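# Place two balls into matching cups of covered wooden puzzle

## Task

Put the large ball in the green cup and the small ball in the orange cup of the wooden puzzle with a lid, and finish with the puzzle resting flat on the table; it only counts if everything stays in place with the robot no longer holding or supporting it.

## Robot and tools

Robot: two xArm7 arms, left_arm and right_arm, each with a parallel two-finger gripper and a wrist camera (cam_left_wrist, cam_right_wrist, both 504x504 images). The names are labels only, not image sides. Bases in the scene frame: left_arm at (-0.014, +0.279, +0.233) m, right_arm at (+0.039, -0.192, +0.233) m, both tilted. Mounting plates and the metal frame behind the arms are fixed obstacles.

Scene frame: origin on the table top midway between the arms, +z up, +x out over the table, +y toward left_arm. All positions are in metres, quaternions are w-first (qw, qx, qy, qz). Gripper frame: fingers point along its +z and spread along its y. end_effector_position is the pinch point between closed pads, roughly 2 cm short of the tips; tips advance about 10 mm along +z while closing. Reported hand positions can be slightly wrong, worse at long reach.

Row format (used by both motion tools): one flat list of 16 numbers covering both arms: left_arm x, y, z, qw, qx, qy, qz, opening, then right_arm x, y, z, qw, qx, qy, qz, opening. x, y, z and the quaternion are an absolute target pose for that gripper's pinch point in the scene frame, not an offset. Opening is a scale from -1 (closed) to +1 (fully open, 0.084 m). Always fill all 16 numbers even if one arm is idle; to keep an arm still, resend its last reported pose and the desired opening, and to keep an orientation fixed, repeat the same quaternion you chose rather than copying the drifting reported one.

execute_actions(actions): actions is a list of actions; each action is a list of 1 to 15 rows, each row run for one 1/30 s step; if fewer than 15 rows, the last row is held for the rest of the 15 steps (one action = 0.5 s). An empty list only returns state and images. Any target more than 0.6 m from the gripper's current position along any of its own axes causes that action to be rejected for both arms; a malformed action, or a first action failing that check against the last reported state, rejects the whole call. Per control step the command is clipped to 70 mm and 16 degrees from the measured pose, so long jumps need several actions; position wins over orientation when both cannot be met.

move(target, speed, blocking): target is one 16-number row as above (absolute poses). Both grippers travel straight lines ending together, 0.5 to 10 s; longer paths stop after 10 s short of target. speed is m/s, 0.002 to 0.5, default 0.25 (turning capped at twice that in rad/s). Openings apply at the start. No collision avoidance; arms may lag, stray, or overshoot speed near full reach. Faster contact hits harder; aiming deeper past a contact pushes harder. blocking=false returns after 0.5 s; then use wait(0) to poll or stop to brake before sending anything else. The result adds a move: line with the outcome (done, off_target, moving, held, fault), active limits (paced = pose clipped, held = steps blocked, after which the arm may spurt fast) and each gripper's distance to its target.

wait(seconds): 0 to 10 s, arms hold their last command; returns early if a running move ends. stop(): brakes a running move; fingers keep moving. zoom_image(camera, region): region [x0, y0, x1, y1] in pixels of that camera's latest image, at most 504 by 504. read_manual(section) only returns licence texts. finished_scene(scene): ends the given scene (1 or 2) irreversibly and reports success; the next scene's task comes with it.

Results: a state line per arm with gripper position, quaternion and velocities; grip_measured (finger opening on the same -1..1 scale); joint positions and torques (drive output, offset and noisy); Hand target lines (what the controller is currently driving toward); for action calls, sampled positions with HELD marking steps where an arm's command was held back; "pose unreachable" when a clearance check altered or blocked a command; "too close" warnings; camera images with any changed calibration. Calibration data lets you project points: T_world_to_cam maps scene points into the camera frame (+z forward, +x right, +y down).

Gripping: to hold something keep commanding an opening clearly below grip_measured; lower squeezes harder, up to about 24 N per pad. Closing fast can slam. Resending grip_measured still gives light pressure on parts up to about 6 cm.

Avoid: dropping or knocking anything off the table (fails the task), slams, hard pushes, arm-to-arm contact, joint overloads (load limits waist/shoulder 47 N m, upper arm roll/elbow/forearm roll 28.2, wrist pitch/roll 18.8; exceeding one backs the joint off and freezes that arm 10 s), and long heavy holds that overheat motors (warning at 65 °C, brakes at 80 °C). Loose objects may get small random nudges.

Each tool is called after "Call:" as a command line: name --argument value for each argument, lists and objects as JSON in quotes; but a table of rows of numbers goes row by row, as --pt "numbers of a row", without its own name.

## Session

Call:
execute_actions --actions '[]'

Scene clock: 0.00 s.
left_arm: end_effector_position=(+0.1766, +0.3424, +0.3129) grip_measured=+1.00 end_effector_quat_wxyz=(+0.382, +0.601, -0.640, -0.289) end_effector_velocity=(+0.000, -0.000, +0.000) end_effector_angular_velocity=(-0.001, -0.001, -0.001) | right_arm: end_effector_position=(+0.0964, -0.6344, +0.1608) grip_measured=+0.46 end_effector_quat_wxyz=(-0.120, +0.957, -0.227, -0.132) end_effector_velocity=(+0.001, -0.000, +0.000) end_effector_angular_velocity=(-0.001, +0.000, +0.002)
Joint positions: left_arm=[-0.305 -0.098 -0.011  0.623  0.12   1.63   0.713  0.084] | right_arm=[-1.193 -0.99  -0.015  0.376 -0.363  0.841 -0.578  0.063]
Joint velocities: left_arm=[-0.     0.    -0.     0.001  0.    -0.     0.001 -0.   ] | right_arm=[ 0.    -0.     0.002 -0.    -0.     0.     0.001 -0.   ]
Joint torques (N m, as the arm reports them, + toward a larger angle): no reading
Hand target (left_arm): +0.177, +0.342, +0.313; +0.382, +0.601, -0.640, -0.289
Hand target (right_arm): +0.096, -0.634, +0.161; -0.120, +0.957, -0.227, -0.132

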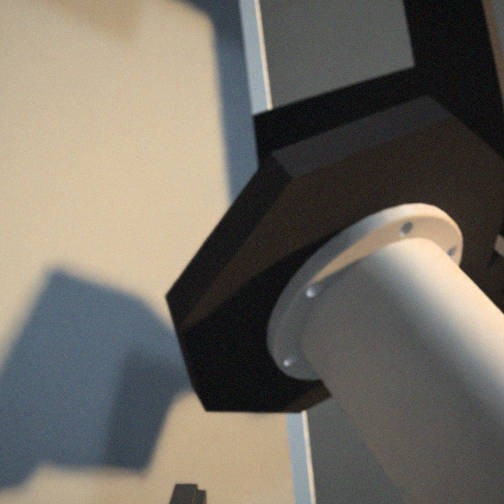

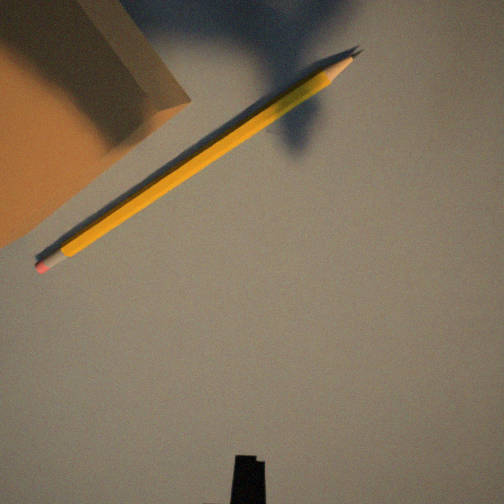

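Call:
move --target '[0.36,0.28,0.38,0,1,0,0,1, 0.25,-0.5,0.4,0,1,0,0,1]' --speed 0.4

Scene clock: 8.57 s.
left_arm: end_effector_position=(+0.3598, +0.2796, +0.3790) grip_measured=+1.00 end_effector_quat_wxyz=(-0.001, +1.000, -0.002, -0.000) end_effector_velocity=(+0.000, -0.001, +0.001) end_effector_angular_velocity=(+0.004, -0.002, +0.002) | right_arm: end_effector_position=(+0.2495, -0.5015, +0.3989) grip_measured=+1.00 end_effector_quat_wxyz=(+0.002, +1.000, -0.001, -0.002) end_effector_velocity=(+0.001, +0.000, +0.002) end_effector_angular_velocity=(-0.005, -0.004, +0.002)
Joint positions: left_arm=[-0.357  0.034 -0.429  0.868  0.73   1.489 -1.23   0.084] | right_arm=[-0.639 -1.603  0.711  0.503  0.009  1.474 -0.502  0.084]
Joint velocities: left_arm=[-0.003  0.005 -0.001  0.004  0.003  0.006 -0.006  0.   ] | right_arm=[ 0.001 -0.002  0.004  0.003  0.001  0.    -0.    -0.   ]
Joint torques (N m, as the arm reports them, + toward a larger angle): left_arm=[-13.17  -9.04  -7.49  15.11  -0.48  -0.85   0.78] | right_arm=[ 0.27  1.32  0.77 15.14  0.2  -1.75 -0.21]
Hand target (left_arm): +0.360, +0.279, +0.379; -0.001, +1.000, -0.002, -0.000
Hand target (right_arm): +0.250, -0.501, +0.399; +0.003, +1.000, -0.001, -0.002
Off the commanded pose (left_arm): 0.001 m, 0 deg.
Off the commanded pose (right_arm): 0.002 m, 0 deg.
move: done
camera_calibration (this result's frames):
cam_left_wrist: T_world_to_cam=[[-0.0047516, -0.999976, 0.00501653, 0.308794], [-0.999897, 0.00468335, -0.0135309, 0.434275], [0.0135071, -0.00508031, -0.999896, 0.502494], [0, 0, 0, 1]] pos_world=[0.428911, 0.309305, 0.506769]
cam_right_wrist: T_world_to_cam=[[0.0104549, -0.999875, -0.0118569, -0.461779], [-0.999686, -0.0107215, 0.0226414, 0.299044], [-0.0227657, 0.0116164, -0.999673, 0.544387], [0, 0, 0, 1]] pos_world=[0.316171, -0.464839, 0.531963]

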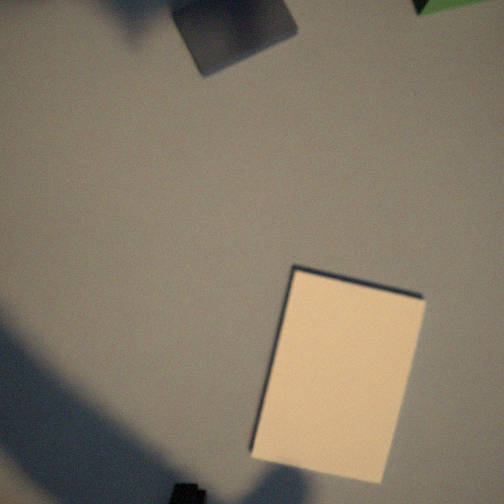

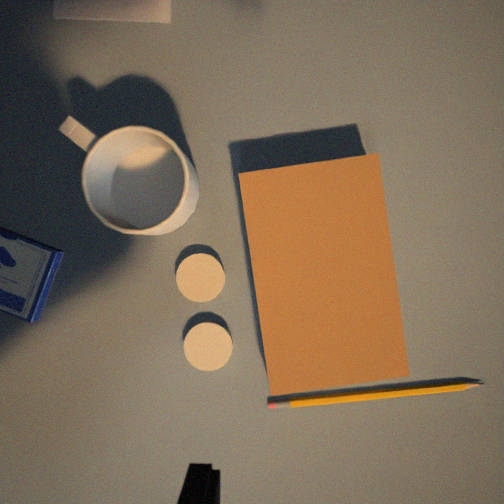

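Call:
move --target '[0.36,0.0,0.40,0,1,0,0,1, 0.25,-0.5,0.4,0,1,0,0,1]' --speed 0.4

Scene clock: 12.60 s.
left_arm: end_effector_position=(+0.3596, +0.0007, +0.4000) grip_measured=+1.00 end_effector_quat_wxyz=(+0.001, +1.000, +0.000, -0.001) end_effector_velocity=(-0.003, -0.002, -0.001) end_effector_angular_velocity=(+0.007, +0.003, -0.008) | right_arm: end_effector_position=(+0.2500, -0.5000, +0.4000) grip_measured=+1.00 end_effector_quat_wxyz=(+0.000, +1.000, +0.000, +0.000) end_effector_velocity=(+0.000, +0.000, +0.000) end_effector_angular_velocity=(-0.001, +0.000, -0.002)
Joint positions: left_arm=[-0.664  0.987 -0.399  1.695  0.884  1.628 -1.517  0.084] | right_arm=[-0.636 -1.603  0.71   0.505  0.013  1.476 -0.503  0.084]
Joint velocities: left_arm=[-0.005  0.012  0.     0.01  -0.001  0.007  0.004  0.   ] | right_arm=[-0.    -0.     0.001  0.    -0.    -0.     0.002 -0.   ]
Joint torques (N m, as the arm reports them, + toward a larger angle): left_arm=[-23.99 -20.9   -9.42  12.37  -0.26  -0.79   0.63] | right_arm=[ 0.12  1.18  1.01 14.97  0.19 -1.8  -0.44]
Hand target (left_arm): +0.359, +0.000, +0.400; +0.000, +1.000, -0.000, -0.001
Hand target (right_arm): +0.250, -0.500, +0.400; +0.000, +1.000, +0.000, +0.000
Off the commanded pose (left_arm): 0.001 m, 0 deg.
Off the commanded pose (right_arm): 0.000 m, 0 deg.
move: done; limits=paced
camera_calibration (this result's frames):
cam_left_wrist: T_world_to_cam=[[-0.000914936, -0.99997, 0.00767564, 0.0273923], [-0.999922, 0.000818943, -0.0125, 0.435317], [0.0124933, -0.00768647, -0.999892, 0.522386], [0, 0, 0, 1]] pos_world=[0.428781, 0.0310503, 0.527561]
cam_right_wrist: T_world_to_cam=[[0.0134241, -0.999774, -0.0165013, -0.459127], [-0.999737, -0.0137273, 0.0183973, 0.299782], [-0.0186197, 0.01625, -0.999695, 0.546773], [0, 0, 0, 1]] pos_world=[0.316047, -0.463793, 0.533515]

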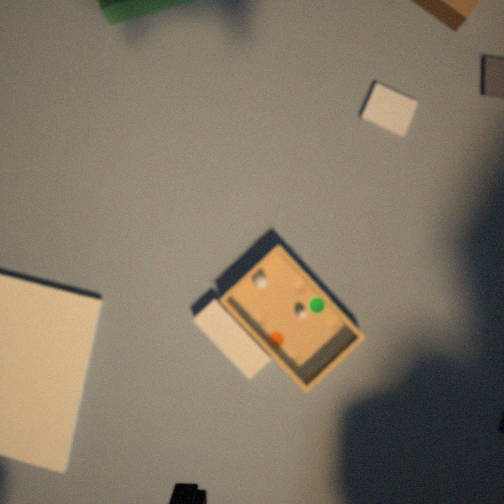

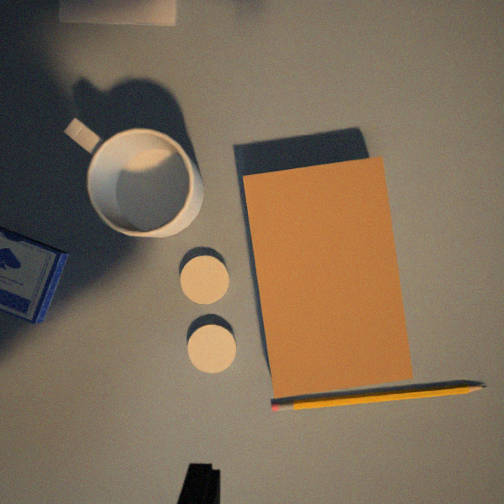

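Call:
zoom_image --camera "cam_left_wrist" --region '[180,215,380,405]'

Region (180, 215, 380, 405) of cam_left_wrist's 504x504 image, scaled by 2.520, with more detail than that image has; it fills the top 479 rows of this view, and the rest is white.

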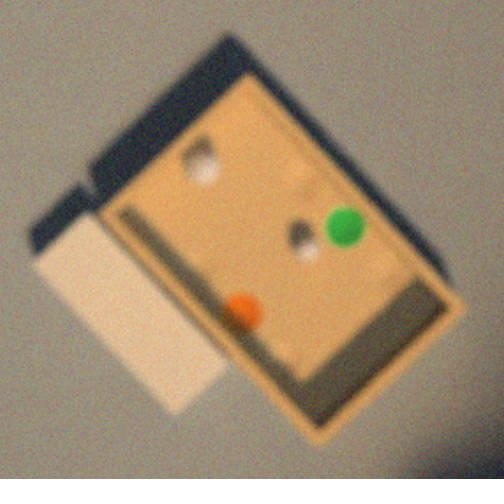

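Call:
move --target '[0.34,-0.043,0.14,0,0.93,0.367,0,1, 0.25,-0.5,0.4,0,1,0,0,1]' --speed 0.4

Scene clock: 26.77 s.
left_arm: end_effector_position=(+0.3390, -0.0429, +0.1412) grip_measured=+1.00 end_effector_quat_wxyz=(+0.001, +0.930, +0.368, -0.001) end_effector_velocity=(-0.002, +0.005, -0.009) end_effector_angular_velocity=(+0.015, +0.006, +0.001) | right_arm: end_effector_position=(+0.2500, -0.5000, +0.4000) grip_measured=+1.00 end_effector_quat_wxyz=(-0.000, +1.000, +0.000, -0.000) end_effector_velocity=(-0.000, -0.000, -0.000) end_effector_angular_velocity=(+0.001, -0.000, -0.001)
Joint positions: left_arm=[-0.519  1.247 -0.141  1.521  1.101  1.139 -2.416  0.084] | right_arm=[-0.636 -1.603  0.71   0.505  0.013  1.476 -0.503  0.084]
Joint velocities: left_arm=[ 0.006  0.006  0.009 -0.005  0.001  0.001 -0.003 -0.   ] | right_arm=[ 0.     0.001 -0.001 -0.     0.    -0.     0.001 -0.   ]
Joint torques (N m, as the arm reports them, + toward a larger angle): left_arm=[-25.9  -22.22 -10.62  10.49  -0.31  -0.87   0.76] | right_arm=[ 0.53  1.11  0.94 14.94  0.12 -1.85 -0.26]
Hand target (left_arm): +0.339, -0.043, +0.140; +0.000, +0.930, +0.368, -0.001
Hand target (right_arm): +0.250, -0.500, +0.400; -0.000, +1.000, +0.000, +0.000
Off the commanded pose (left_arm): 0.002 m, 0 deg.
Off the commanded pose (right_arm): 0.000 m, 0 deg.
move: done
camera_calibration (this result's frames):
cam_left_wrist: T_world_to_cam=[[0.682977, -0.730405, 0.00709801, -0.234447], [-0.730317, -0.683009, -0.0116697, 0.290635], [0.0133716, 0.00278635, -0.999907, 0.263764], [0, 0, 0, 1]] pos_world=[0.368851, 0.0265293, 0.268795]
cam_right_wrist: T_world_to_cam=[[0.0134152, -0.999773, -0.0165285, -0.459112], [-0.999737, -0.0137189, 0.0184011, 0.29978], [-0.0186237, 0.0162773, -0.999694, 0.546795], [0, 0, 0, 1]] pos_world=[0.316043, -0.463795, 0.533523]

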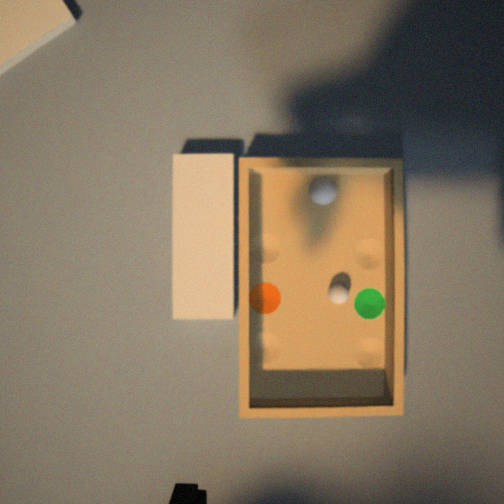

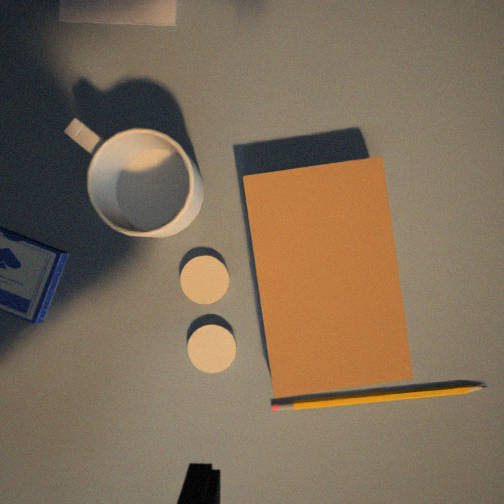

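Call:
zoom_image --camera "cam_left_wrist" --region '[180,140,460,420]'

Region (180, 140, 460, 420) of cam_left_wrist's 504x504 image, scaled by 1.800, with more detail than that image has.

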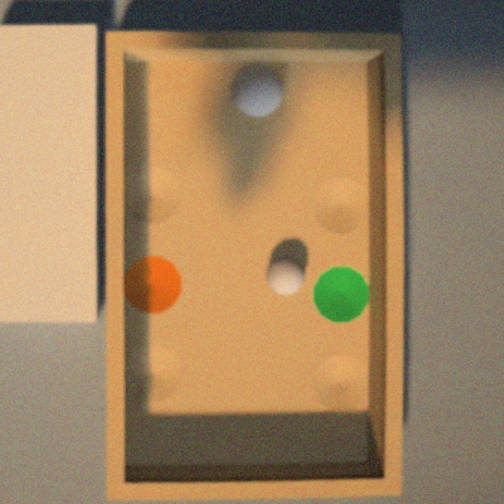

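Call:
move --target '[0.3555,-0.0275,0.05,0,0.93,0.367,0,1, 0.25,-0.5,0.4,0,1,0,0,1]'

Call:
move --target '[0.3555,-0.0275,0.022,0,0.93,0.367,0,1, 0.25,-0.5,0.4,0,1,0,0,1]' --speed 0.05

Scene clock: 37.23 s.
left_arm: end_effector_position=(+0.3552, -0.0282, +0.0509) grip_measured=+1.00 end_effector_quat_wxyz=(+0.001, +0.930, +0.367, -0.000) end_effector_velocity=(-0.000, +0.007, -0.009) end_effector_angular_velocity=(+0.017, +0.005, -0.000) | right_arm: end_effector_position=(+0.2500, -0.5000, +0.4000) grip_measured=+1.00 end_effector_quat_wxyz=(-0.000, +1.000, +0.000, +0.000) end_effector_velocity=(-0.000, -0.000, +0.000) end_effector_angular_velocity=(-0.000, -0.000, -0.001)
Joint positions: left_arm=[-0.422  1.339 -0.043  1.551  1.208  1.007 -2.416  0.084] | right_arm=[-0.636 -1.603  0.71   0.505  0.013  1.476 -0.503  0.084]
Joint velocities: left_arm=[ 0.008  0.004  0.011 -0.003  0.001  0.002  0.002 -0.   ] | right_arm=[-0.    -0.001 -0.     0.     0.     0.     0.001 -0.   ]
Joint torques (N m, as the arm reports them, + toward a larger angle): left_arm=[-26.77 -21.89 -10.53   8.85  -0.55  -0.83   0.74] | right_arm=[ 0.09  1.23  0.93 14.96  0.25 -1.76 -0.4 ]
Hand target (left_arm): +0.355, -0.028, +0.050; +0.000, +0.930, +0.367, -0.000
Hand target (right_arm): +0.250, -0.500, +0.400; +0.000, +1.000, -0.000, -0.000
Off the commanded pose (left_arm): 0.001 m, 0 deg.
Off the commanded pose (right_arm): 0.000 m, 0 deg.
move: done
camera_calibration (this result's frames):
cam_left_wrist: T_world_to_cam=[[0.682181, -0.731141, 0.00784478, -0.233869], [-0.731034, -0.682219, -0.0129075, 0.311804], [0.0147891, 0.00307046, -0.999886, 0.172705], [0, 0, 0, 1]] pos_world=[0.384926, 0.0411967, 0.178545]
cam_right_wrist: T_world_to_cam=[[0.0134154, -0.999773, -0.0165285, -0.459112], [-0.999737, -0.0137191, 0.0184007, 0.29978], [-0.0186233, 0.0162773, -0.999694, 0.546795], [0, 0, 0, 1]] pos_world=[0.316043, -0.463795, 0.533523]

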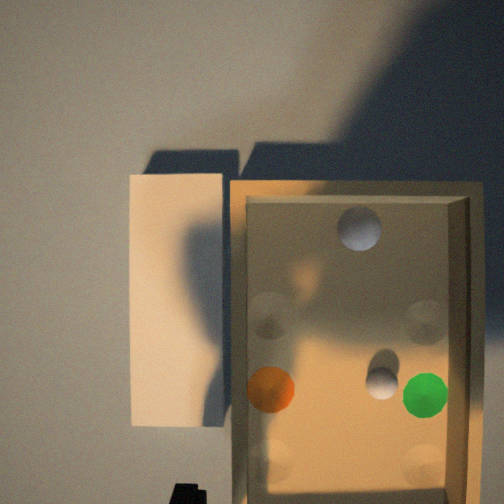

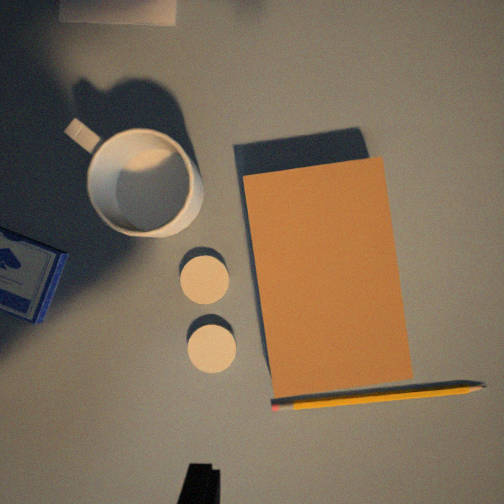

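Scene clock: 38.10 s.
left_arm: end_effector_position=(+0.3554, -0.0277, +0.0223) grip_measured=+1.00 end_effector_quat_wxyz=(+0.000, +0.930, +0.367, -0.000) end_effector_velocity=(+0.002, -0.004, +0.004) end_effector_angular_velocity=(-0.009, -0.004, -0.001) | right_arm: end_effector_position=(+0.2500, -0.5000, +0.4000) grip_measured=+1.00 end_effector_quat_wxyz=(+0.000, +1.000, -0.000, -0.000) end_effector_velocity=(-0.000, -0.000, -0.000) end_effector_angular_velocity=(+0.001, +0.000, -0.001)
Joint positions: left_arm=[-0.398  1.389 -0.015  1.585  1.236  0.972 -2.419  0.084] | right_arm=[-0.636 -1.603  0.71   0.505  0.013  1.476 -0.503  0.084]
Joint velocities: left_arm=[-0.003 -0.001 -0.004  0.005  0.001 -0.002  0.001  0.   ] | right_arm=[-0.001  0.001 -0.001  0.    -0.    -0.     0.    -0.   ]
Joint torques (N m, as the arm reports them, + toward a larger angle): left_arm=[-26.59 -21.44 -10.21   8.29  -0.49  -0.76   0.74] | right_arm=[ 0.5   1.21  0.97 15.05  0.24 -1.77 -0.41]
Hand target (left_arm): +0.355, -0.028, +0.022; +0.000, +0.930, +0.367, -0.000
Hand target (right_arm): +0.250, -0.500, +0.400; -0.000, +1.000, -0.000, -0.000
Off the commanded pose (left_arm): 0.000 m, 0 deg.
Off the commanded pose (right_arm): 0.000 m, 0 deg.
move: done
camera_calibration (this result's frames):
cam_left_wrist: T_world_to_cam=[[0.682051, -0.731272, 0.00689029, -0.233398], [-0.731156, -0.682072, -0.0137687, 0.312024], [0.0147684, 0.0043531, -0.999881, 0.144161], [0, 0, 0, 1]] pos_world=[0.385198, 0.0415171, 0.150049]
cam_right_wrist: T_world_to_cam=[[0.0134151, -0.999773, -0.0165284, -0.459112], [-0.999737, -0.0137189, 0.0184011, 0.29978], [-0.0186236, 0.0162772, -0.999694, 0.546795], [0, 0, 0, 1]] pos_world=[0.316043, -0.463795, 0.533523]

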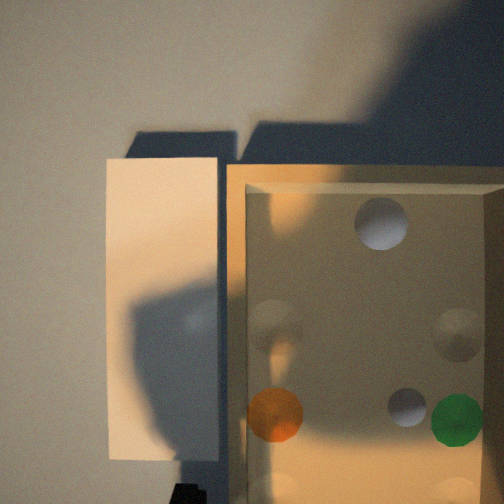

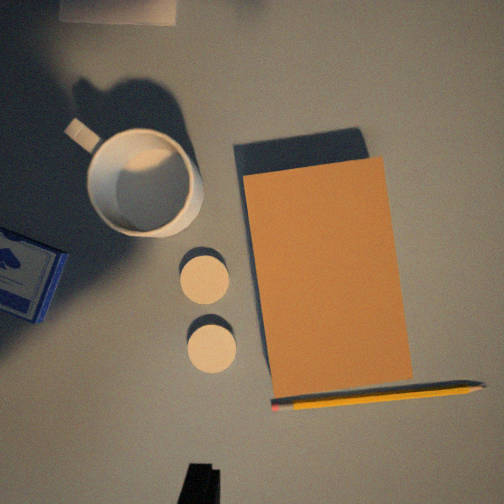

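Call:
execute_actions --actions '[[[0.3538,-0.0257,0.020,0,0.93,0.367,0,0.75, 0.25,-0.5,0.4,0,1,0,0,1]],[[0.3538,-0.0257,0.020,0,0.93,0.367,0,0.72, 0.25,-0.5,0.4,0,1,0,0,1],[0.3538,-0.0257,0.020,0,0.93,0.367,0,0.7, 0.25,-0.5,0.4,0,1,0,0,1],[0.3538,-0.0257,0.020,0,0.93,0.367,0,0.68, 0.25,-0.5,0.4,0,1,0,0,1],[0.3538,-0.0257,0.020,0,0.93,0.367,0,0.66, 0.25,-0.5,0.4,0,1,0,0,1]]]'

Scene clock: 45.47 s.
left_arm: end_effector_position=(+0.3538, -0.0257, +0.0200) grip_measured=+0.66 end_effector_quat_wxyz=(+0.000, +0.930, +0.367, -0.000) end_effector_velocity=(-0.000, +0.000, -0.001) end_effector_angular_velocity=(+0.002, -0.001, -0.001) | right_arm: end_effector_position=(+0.2500, -0.5000, +0.4000) grip_measured=+1.00 end_effector_quat_wxyz=(+0.000, +1.000, -0.000, +0.000) end_effector_velocity=(+0.000, +0.000, -0.000) end_effector_angular_velocity=(-0.000, +0.001, +0.001)
Joint positions: left_arm=[-0.396  1.387 -0.011  1.576  1.241  0.967 -2.425  0.071] | right_arm=[-0.636 -1.603  0.71   0.505  0.013  1.476 -0.503  0.084]
Joint velocities: left_arm=[-0.001  0.     0.002 -0.     0.    -0.     0.    -0.   ] | right_arm=[-0.     0.     0.001 -0.    -0.    -0.    -0.001  0.   ]
Joint torques (N m, as the arm reports them, + toward a larger angle): left_arm=[-26.54 -21.41 -10.15   8.44  -0.48  -0.74   0.7 ] | right_arm=[ 0.22  1.23  0.93 15.02  0.39 -1.73 -0.26]
Hand target (left_arm): +0.354, -0.026, +0.020; +0.000, +0.930, +0.367, -0.000
Hand target (right_arm): +0.250, -0.500, +0.400; +0.000, +1.000, +0.000, +0.000
Off the commanded pose (left_arm): 0.000 m, 0 deg.
Off the commanded pose (right_arm): 0.000 m, 0 deg.
Step readings (end_effector_position; steps 1 to 15: 1st action; 16 to 30: 2nd action):
0: left_arm (+0.3554, -0.0275, +0.0220) | right_arm (+0.2500, -0.5000, +0.4000)
1: left_arm (+0.3553, -0.0275, +0.0220) | right_arm (+0.2500, -0.5000, +0.4000)
2: left_arm (+0.3551, -0.0273, +0.0218) | right_arm (+0.2500, -0.5000, +0.4000)
4: left_arm (+0.3543, -0.0263, +0.0208) | right_arm (+0.2500, -0.5000, +0.4000)
8: left_arm (+0.3537, -0.0255, +0.0198) | right_arm (+0.2500, -0.5000, +0.4000)
15: left_arm (+0.3538, -0.0257, +0.0201) | right_arm (+0.2500, -0.5000, +0.4000)
16: left_arm (+0.3538, -0.0257, +0.0201) | right_arm (+0.2500, -0.5000, +0.4000)
17: left_arm (+0.3538, -0.0257, +0.0200) | right_arm (+0.2500, -0.5000, +0.4000)
19: left_arm (+0.3538, -0.0257, +0.0200) | right_arm (+0.2500, -0.5000, +0.4000)
23: left_arm (+0.3538, -0.0257, +0.0200) | right_arm (+0.2500, -0.5000, +0.4000)
30: end_effector_position above
camera_calibration (this result's frames):
cam_left_wrist: T_world_to_cam=[[0.681848, -0.731465, 0.00650327, -0.230732], [-0.731343, -0.681861, -0.0142163, 0.312244], [0.0148331, 0.00493724, -0.999878, 0.141824], [0, 0, 0, 1]] pos_world=[0.383578, 0.0434346, 0.147747]
cam_right_wrist: T_world_to_cam=[[0.013415, -0.999773, -0.0165282, -0.459112], [-0.999737, -0.0137187, 0.0184009, 0.29978], [-0.0186235, 0.016277, -0.999694, 0.546795], [0, 0, 0, 1]] pos_world=[0.316043, -0.463795, 0.533523]

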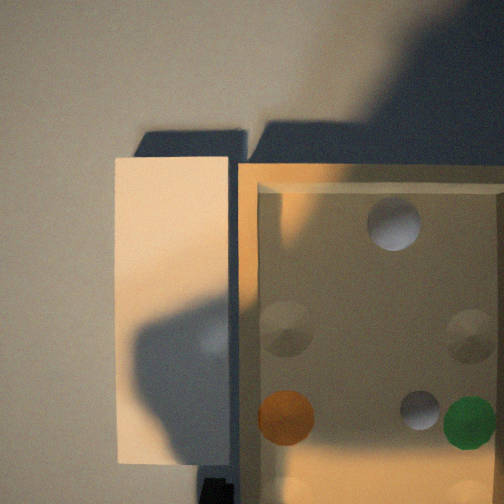

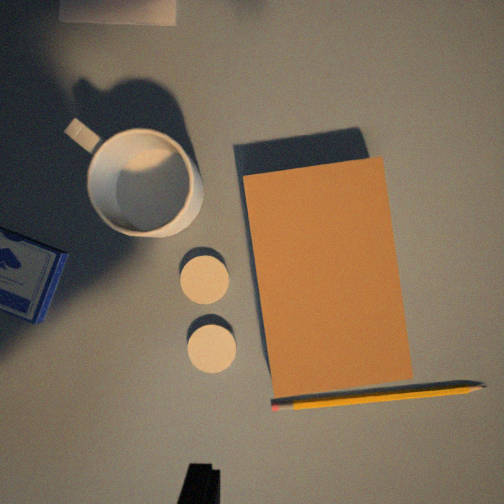

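Call:
execute_actions --actions '[[[0.3538,-0.0257,0.020,0,0.93,0.367,0,0.63, 0.25,-0.5,0.4,0,1,0,0,1],[0.3538,-0.0257,0.020,0,0.93,0.367,0,0.61, 0.25,-0.5,0.4,0,1,0,0,1],[0.3538,-0.0257,0.020,0,0.93,0.367,0,0.59, 0.25,-0.5,0.4,0,1,0,0,1],[0.3538,-0.0257,0.020,0,0.93,0.367,0,0.57, 0.25,-0.5,0.4,0,1,0,0,1],[0.3538,-0.0257,0.020,0,0.93,0.367,0,0.55, 0.25,-0.5,0.4,0,1,0,0,1],[0.3538,-0.0257,0.020,0,0.93,0.367,0,0.53, 0.25,-0.5,0.4,0,1,0,0,1],[0.3538,-0.0257,0.020,0,0.93,0.367,0,0.51, 0.25,-0.5,0.4,0,1,0,0,1],[0.3538,-0.0257,0.020,0,0.93,0.367,0,0.48, 0.25,-0.5,0.4,0,1,0,0,1],[0.3538,-0.0257,0.020,0,0.93,0.367,0,0.4, 0.25,-0.5,0.4,0,1,0,0,1],[0.3538,-0.0257,0.020,0,0.93,0.367,0,0.3, 0.25,-0.5,0.4,0,1,0,0,1],[0.3538,-0.0257,0.020,0,0.93,0.367,0,0.1, 0.25,-0.5,0.4,0,1,0,0,1]]]'

Call:
move --target '[0.3538,-0.0257,0.030,0.039,0.93,0.367,0.0188,0.1, 0.25,-0.5,0.4,0,1,0,0,1]' --speed 0.05

Scene clock: 62.70 s.
left_arm: end_effector_position=(+0.3539, -0.0258, +0.0201) grip_measured=+0.59 end_effector_quat_wxyz=(+0.000, +0.930, +0.367, +0.000) end_effector_velocity=(-0.001, -0.000, +0.000) end_effector_angular_velocity=(-0.001, +0.002, +0.000) | right_arm: end_effector_position=(+0.2500, -0.5000, +0.4000) grip_measured=+1.00 end_effector_quat_wxyz=(-0.000, +1.000, +0.000, -0.000) end_effector_velocity=(-0.000, -0.000, +0.000) end_effector_angular_velocity=(-0.001, +0.000, +0.001)
Joint positions: left_arm=[-0.396  1.387 -0.011  1.576  1.241  0.967 -2.425  0.068] | right_arm=[-0.636 -1.603  0.71   0.505  0.013  1.476 -0.503  0.084]
Joint velocities: left_arm=[ 0.002 -0.    -0.002 -0.    -0.     0.     0.     0.   ] | right_arm=[-0.    -0.     0.     0.    -0.    -0.    -0.001 -0.   ]
Joint torques (N m, as the arm reports them, + toward a larger angle): left_arm=[-26.36 -21.22 -10.09   8.08  -0.37  -0.82   0.67] | right_arm=[ 0.18  1.24  0.86 15.02  0.31 -1.84 -0.4 ]
Hand target (left_arm): +0.354, -0.026, +0.020; +0.000, +0.930, +0.367, -0.000
Hand target (right_arm): +0.250, -0.500, +0.400; +0.000, +1.000, +0.000, +0.000
Off the commanded pose (left_arm): 0.000 m, 0 deg.
Off the commanded pose (right_arm): 0.000 m, 0 deg.
Step readings (end_effector_position):
0: left_arm (+0.3538, -0.0257, +0.0200) | right_arm (+0.2500, -0.5000, +0.4000)
1: left_arm (+0.3538, -0.0257, +0.0200) | right_arm (+0.2500, -0.5000, +0.4000)
2: left_arm (+0.3538, -0.0257, +0.0200) | right_arm (+0.2500, -0.5000, +0.4000)
4: left_arm (+0.3538, -0.0257, +0.0200) | right_arm (+0.2500, -0.5000, +0.4000)
8: left_arm (+0.3539, -0.0258, +0.0201) | right_arm (+0.2500, -0.5000, +0.4000)
15: end_effector_position above
camera_calibration (this result's frames):
cam_left_wrist: T_world_to_cam=[[0.681871, -0.731442, 0.00669168, -0.230822], [-0.73132, -0.681887, -0.014165, 0.312229], [0.0149239, 0.00476496, -0.999877, 0.141868], [0, 0, 0, 1]] pos_world=[0.383613, 0.0433957, 0.147818]
cam_right_wrist: T_world_to_cam=[[0.0134152, -0.999773, -0.0165285, -0.459112], [-0.999737, -0.013719, 0.0184012, 0.29978], [-0.0186238, 0.0162773, -0.999694, 0.546795], [0, 0, 0, 1]] pos_world=[0.316043, -0.463795, 0.533523]

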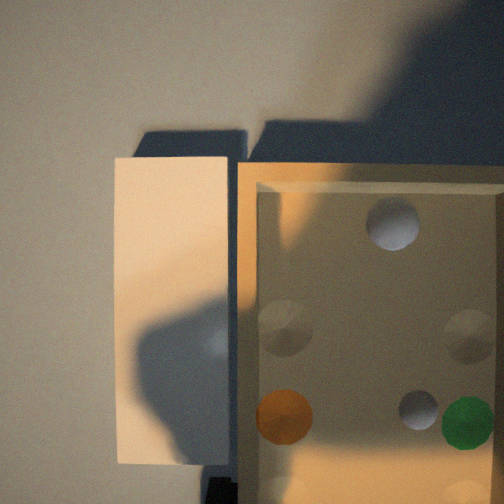

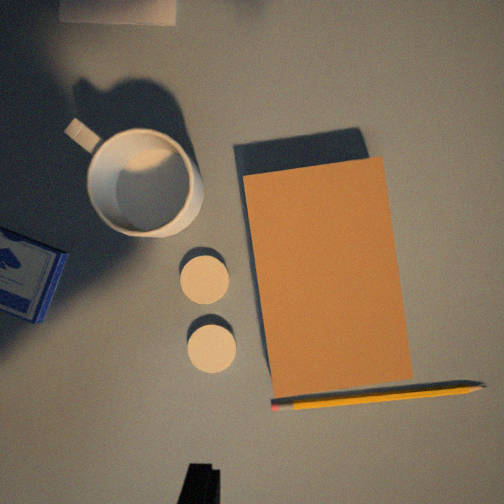

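Scene clock: 63.80 s.
left_arm: end_effector_position=(+0.3538, -0.0256, +0.0300) grip_measured=+0.59 end_effector_quat_wxyz=(+0.039, +0.929, +0.367, +0.019) end_effector_velocity=(+0.000, +0.000, +0.000) end_effector_angular_velocity=(-0.005, -0.005, +0.001) | right_arm: end_effector_position=(+0.2500, -0.5000, +0.4000) grip_measured=+1.00 end_effector_quat_wxyz=(+0.000, +1.000, +0.000, +0.000) end_effector_velocity=(-0.000, -0.000, -0.000) end_effector_angular_velocity=(+0.001, -0.001, -0.000)
Joint positions: left_arm=[-0.418  1.332  0.011  1.483  1.332  0.89  -2.517  0.068] | right_arm=[-0.636 -1.603  0.71   0.505  0.013  1.476 -0.503  0.084]
Joint velocities: left_arm=[-0.001 -0.003  0.003 -0.006  0.009 -0.007 -0.009  0.   ] | right_arm=[-0.     0.    -0.002  0.     0.    -0.    -0.001  0.   ]
Joint torques (N m, as the arm reports them, + toward a larger angle): left_arm=[-26.2  -21.31 -10.53   8.58  -0.61  -0.92   0.65] | right_arm=[ 0.15  1.    1.02 14.84  0.32 -1.83 -0.32]
Hand target (left_arm): +0.354, -0.026, +0.030; +0.039, +0.929, +0.367, +0.019
Hand target (right_arm): +0.250, -0.500, +0.400; -0.000, +1.000, -0.000, -0.000
Off the commanded pose (left_arm): 0.000 m, 0 deg.
Off the commanded pose (right_arm): 0.000 m, 0 deg.
move: done
camera_calibration (this result's frames):
cam_left_wrist: T_world_to_cam=[[0.678531, -0.728795, 0.09194, -0.232057], [-0.730421, -0.682678, -0.0208694, 0.312258], [0.0779749, -0.0529944, -0.995546, 0.127824], [0, 0, 0, 1]] pos_world=[0.375571, 0.0508243, 0.155107]
cam_right_wrist: T_world_to_cam=[[0.0134152, -0.999773, -0.0165282, -0.459112], [-0.999737, -0.0137189, 0.018401, 0.29978], [-0.0186236, 0.016277, -0.999694, 0.546795], [0, 0, 0, 1]] pos_world=[0.316043, -0.463795, 0.533523]

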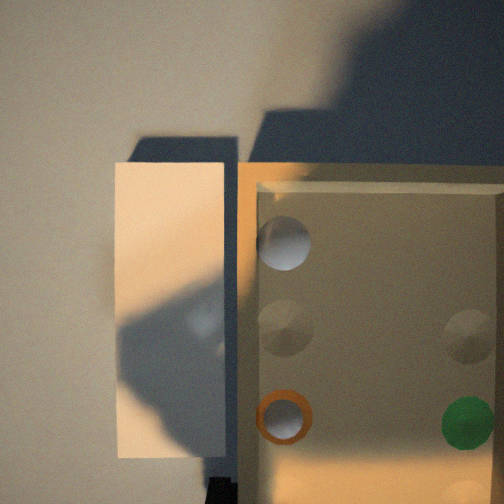

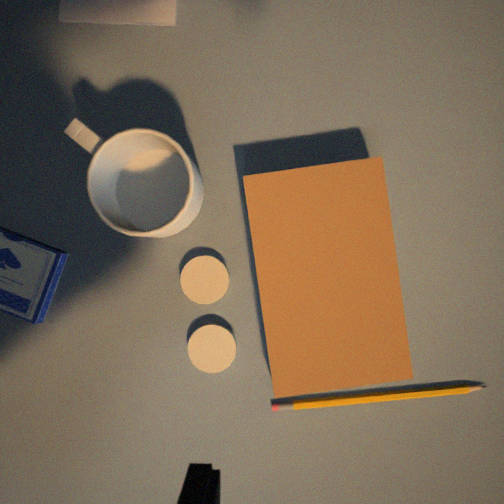

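Call:
move --target '[0.3558,-0.0279,0.031,0,0.93,0.367,0,0.1, 0.25,-0.5,0.4,0,1,0,0,1]' --speed 0.05

Scene clock: 70.13 s.
left_arm: end_effector_position=(+0.3559, -0.0280, +0.0310) grip_measured=+0.59 end_effector_quat_wxyz=(+0.000, +0.930, +0.367, +0.000) end_effector_velocity=(-0.000, +0.001, -0.001) end_effector_angular_velocity=(+0.008, +0.006, -0.003) | right_arm: end_effector_position=(+0.2500, -0.5000, +0.4000) grip_measured=+1.00 end_effector_quat_wxyz=(-0.000, +1.000, -0.000, -0.000) end_effector_velocity=(-0.000, -0.000, +0.000) end_effector_angular_velocity=(+0.000, -0.000, -0.003)
Joint positions: left_arm=[-0.406  1.374 -0.023  1.575  1.227  0.983 -2.417  0.068] | right_arm=[-0.636 -1.603  0.71   0.505  0.013  1.476 -0.503  0.084]
Joint velocities: left_arm=[ 0.001  0.005 -0.001  0.008 -0.009  0.01   0.01  -0.   ] | right_arm=[-0.001 -0.001 -0.001  0.     0.    -0.     0.002 -0.   ]
Joint torques (N m, as the arm reports them, + toward a larger angle): left_arm=[-26.97 -21.97 -10.32   8.58  -0.35  -0.88   0.73] | right_arm=[ 0.29  0.91  0.97 15.01  0.12 -1.79 -0.39]
Hand target (left_arm): +0.356, -0.028, +0.031; +0.000, +0.930, +0.367, -0.000
Hand target (right_arm): +0.250, -0.500, +0.400; +0.000, +1.000, +0.000, +0.000
Off the commanded pose (left_arm): 0.000 m, 0 deg.
Off the commanded pose (right_arm): 0.000 m, 0 deg.
move: done
camera_calibration (this result's frames):
cam_left_wrist: T_world_to_cam=[[0.681944, -0.731368, 0.00734468, -0.233924], [-0.731246, -0.681971, -0.0139616, 0.312305], [0.0152199, 0.00415024, -0.999876, 0.152648], [0, 0, 0, 1]] pos_world=[0.385572, 0.0412646, 0.158707]
cam_right_wrist: T_world_to_cam=[[0.0134151, -0.999773, -0.0165284, -0.459112], [-0.999737, -0.0137188, 0.0184012, 0.29978], [-0.0186238, 0.0162772, -0.999694, 0.546795], [0, 0, 0, 1]] pos_world=[0.316043, -0.463795, 0.533523]

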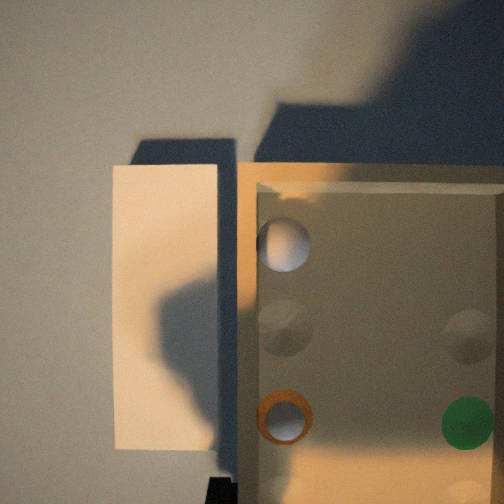

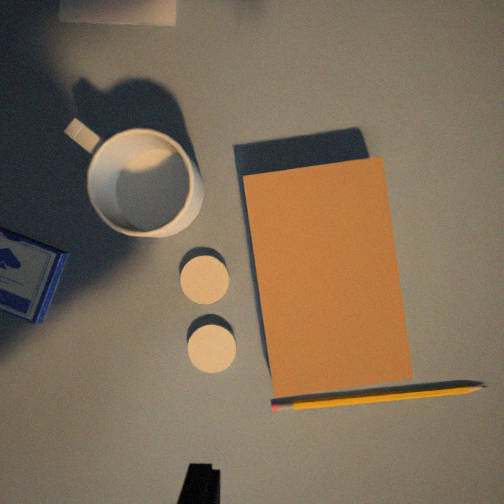

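Call:
move --target '[0.3558,-0.0279,0.031,-0.0221,0.93,0.367,0.0069,0.1, 0.25,-0.5,0.4,0,1,0,0,1]' --speed 0.04

Call:
wait --seconds 1

Scene clock: 74.83 s.
left_arm: end_effector_position=(+0.3557, -0.0279, +0.0309) grip_measured=+0.59 end_effector_quat_wxyz=(-0.022, +0.930, +0.367, +0.007) end_effector_velocity=(+0.002, +0.001, -0.001) end_effector_angular_velocity=(+0.008, +0.000, +0.003) | right_arm: end_effector_position=(+0.2500, -0.5000, +0.4000) grip_measured=+1.00 end_effector_quat_wxyz=(-0.000, +1.000, +0.000, +0.000) end_effector_velocity=(-0.000, -0.000, -0.000) end_effector_angular_velocity=(-0.000, +0.000, -0.000)
Joint positions: left_arm=[-0.422  1.405 -0.026  1.623  1.195  1.041 -2.397  0.068] | right_arm=[-0.636 -1.603  0.71   0.505  0.013  1.476 -0.503  0.084]
Joint velocities: left_arm=[-0.     0.004  0.002  0.008 -0.004  0.008  0.003  0.   ] | right_arm=[-0. -0.  0.  0. -0.  0.  0. -0.]
Joint torques (N m, as the arm reports them, + toward a larger angle): left_arm=[-26.96 -22.37 -10.17   8.88  -0.35  -0.68   0.7 ] | right_arm=[ 0.47  1.11  1.14 15.06  0.23 -1.83 -0.28]
Hand target (left_arm): +0.356, -0.028, +0.031; -0.022, +0.930, +0.367, +0.007
Hand target (right_arm): +0.250, -0.500, +0.400; +0.000, +1.000, -0.000, -0.000
Off the commanded pose (left_arm): 0.000 m, 0 deg.
Off the commanded pose (right_arm): 0.000 m, 0 deg.
move: done
camera_calibration (this result's frames):
cam_left_wrist: T_world_to_cam=[[0.681747, -0.730999, -0.0293513, -0.232591], [-0.7315, -0.680493, -0.0428494, 0.313287], [0.0113496, 0.0506829, -0.99865, 0.155206], [0, 0, 0, 1]] pos_world=[0.385976, 0.0352994, 0.161594]
cam_right_wrist: T_world_to_cam=[[0.0134153, -0.999773, -0.0165287, -0.459112], [-0.999737, -0.013719, 0.0184009, 0.29978], [-0.0186235, 0.0162775, -0.999694, 0.546795], [0, 0, 0, 1]] pos_world=[0.316043, -0.463795, 0.533523]

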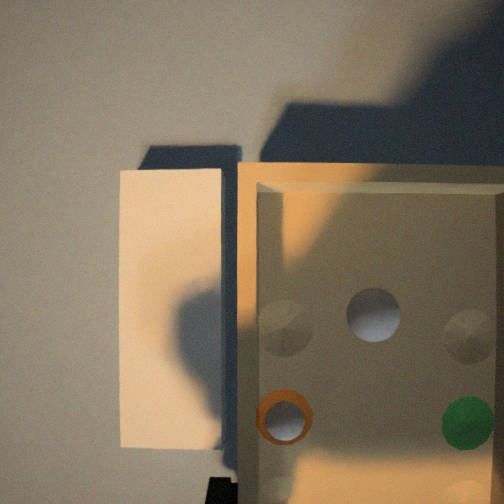

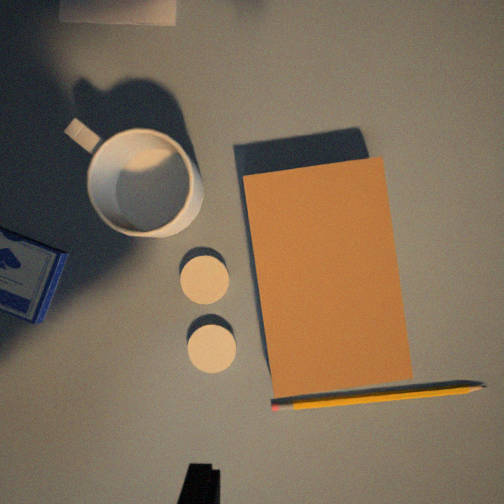

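Scene clock: 75.83 s.
left_arm: end_effector_position=(+0.3558, -0.0279, +0.0309) grip_measured=+0.59 end_effector_quat_wxyz=(-0.022, +0.930, +0.367, +0.007) end_effector_velocity=(+0.000, -0.000, +0.000) end_effector_angular_velocity=(-0.001, -0.000, -0.002) | right_arm: end_effector_position=(+0.2500, -0.5000, +0.4000) grip_measured=+1.00 end_effector_quat_wxyz=(-0.000, +1.000, +0.000, +0.000) end_effector_velocity=(-0.000, -0.000, +0.000) end_effector_angular_velocity=(+0.000, -0.001, -0.001)
Joint positions: left_arm=[-0.422  1.405 -0.026  1.623  1.195  1.041 -2.397  0.068] | right_arm=[-0.636 -1.603  0.71   0.505  0.013  1.476 -0.503  0.084]
Joint velocities: left_arm=[-0.    -0.    -0.     0.001 -0.    -0.     0.002  0.   ] | right_arm=[ 0.    -0.    -0.001  0.    -0.    -0.     0.001  0.   ]
Joint torques (N m, as the arm reports them, + toward a larger angle): left_arm=[-27.01 -22.45 -10.18   9.06  -0.46  -0.75   0.69] | right_arm=[ 0.39  1.02  0.93 14.94  0.32 -1.75 -0.32]
Hand target (left_arm): +0.356, -0.028, +0.031; -0.022, +0.930, +0.367, +0.007
Hand target (right_arm): +0.250, -0.500, +0.400; +0.000, +1.000, -0.000, -0.000
Off the commanded pose (left_arm): 0.000 m, 0 deg.
Off the commanded pose (right_arm): 0.000 m, 0 deg.
wait: 1.00 s; at rest by 0.17 s
camera_calibration (this result's frames):
cam_left_wrist: T_world_to_cam=[[0.681825, -0.730912, -0.0297243, -0.232618], [-0.731428, -0.680552, -0.0431516, 0.313346], [0.0113111, 0.051163, -0.998626, 0.155206], [0, 0, 0, 1]] pos_world=[0.38604, 0.0352843, 0.1616]
cam_right_wrist: T_world_to_cam=[[0.0134152, -0.999773, -0.0165286, -0.459112], [-0.999737, -0.0137189, 0.018401, 0.29978], [-0.0186236, 0.0162773, -0.999694, 0.546795], [0, 0, 0, 1]] pos_world=[0.316043, -0.463795, 0.533523]

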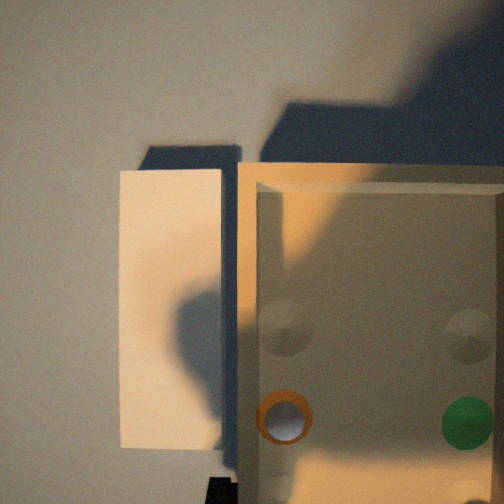

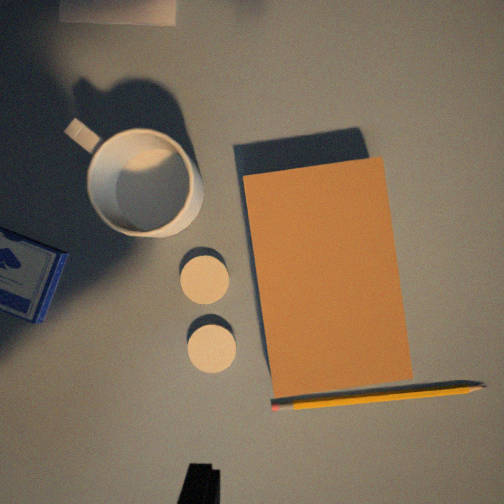

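Overshot. Check where it settled.

Call:
wait --seconds 0

Scene clock: 79.00 s.
left_arm: end_effector_position=(+0.3558, -0.0279, +0.0309) grip_measured=+0.59 end_effector_quat_wxyz=(-0.022, +0.930, +0.367, +0.007) end_effector_velocity=(-0.000, -0.000, -0.000) end_effector_angular_velocity=(-0.000, +0.000, +0.001) | right_arm: end_effector_position=(+0.2500, -0.5000, +0.4000) grip_measured=+1.00 end_effector_quat_wxyz=(-0.000, +1.000, +0.000, -0.000) end_effector_velocity=(-0.000, -0.000, +0.000) end_effector_angular_velocity=(+0.001, -0.001, -0.001)
Joint positions: left_arm=[-0.422  1.405 -0.026  1.623  1.195  1.041 -2.397  0.068] | right_arm=[-0.636 -1.603  0.71   0.505  0.013  1.476 -0.503  0.084]
Joint velocities: left_arm=[ 0.     0.001 -0.     0.    -0.    -0.    -0.001  0.   ] | right_arm=[ 0.    -0.    -0.002 -0.    -0.    -0.     0.    -0.   ]
Joint torques (N m, as the arm reports them, + toward a larger angle): left_arm=[-27.29 -22.35 -10.17   9.09  -0.46  -0.73   0.73] | right_arm=[ 0.61  1.3   0.91 14.9   0.36 -1.69 -0.34]
Hand target (left_arm): +0.356, -0.028, +0.031; -0.022, +0.930, +0.367, +0.007
Hand target (right_arm): +0.250, -0.500, +0.400; +0.000, +1.000, -0.000, -0.000
Off the commanded pose (left_arm): 0.000 m, 0 deg.
Off the commanded pose (right_arm): 0.000 m, 0 deg.
camera_calibration (this result's frames):
cam_left_wrist: T_world_to_cam=[[0.681825, -0.730911, -0.0297237, -0.232619], [-0.731428, -0.680552, -0.0431511, 0.313346], [0.0113111, 0.0511622, -0.998626, 0.155206], [0, 0, 0, 1]] pos_world=[0.38604, 0.0352841, 0.1616]
cam_right_wrist: T_world_to_cam=[[0.0134152, -0.999773, -0.0165284, -0.459112], [-0.999737, -0.0137189, 0.0184011, 0.29978], [-0.0186237, 0.0162772, -0.999694, 0.546795], [0, 0, 0, 1]] pos_world=[0.316043, -0.463795, 0.533523]

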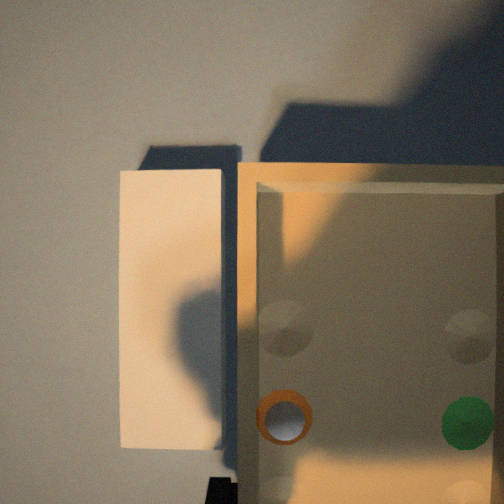

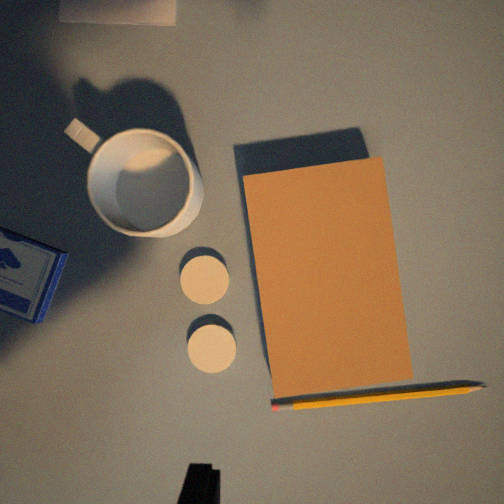

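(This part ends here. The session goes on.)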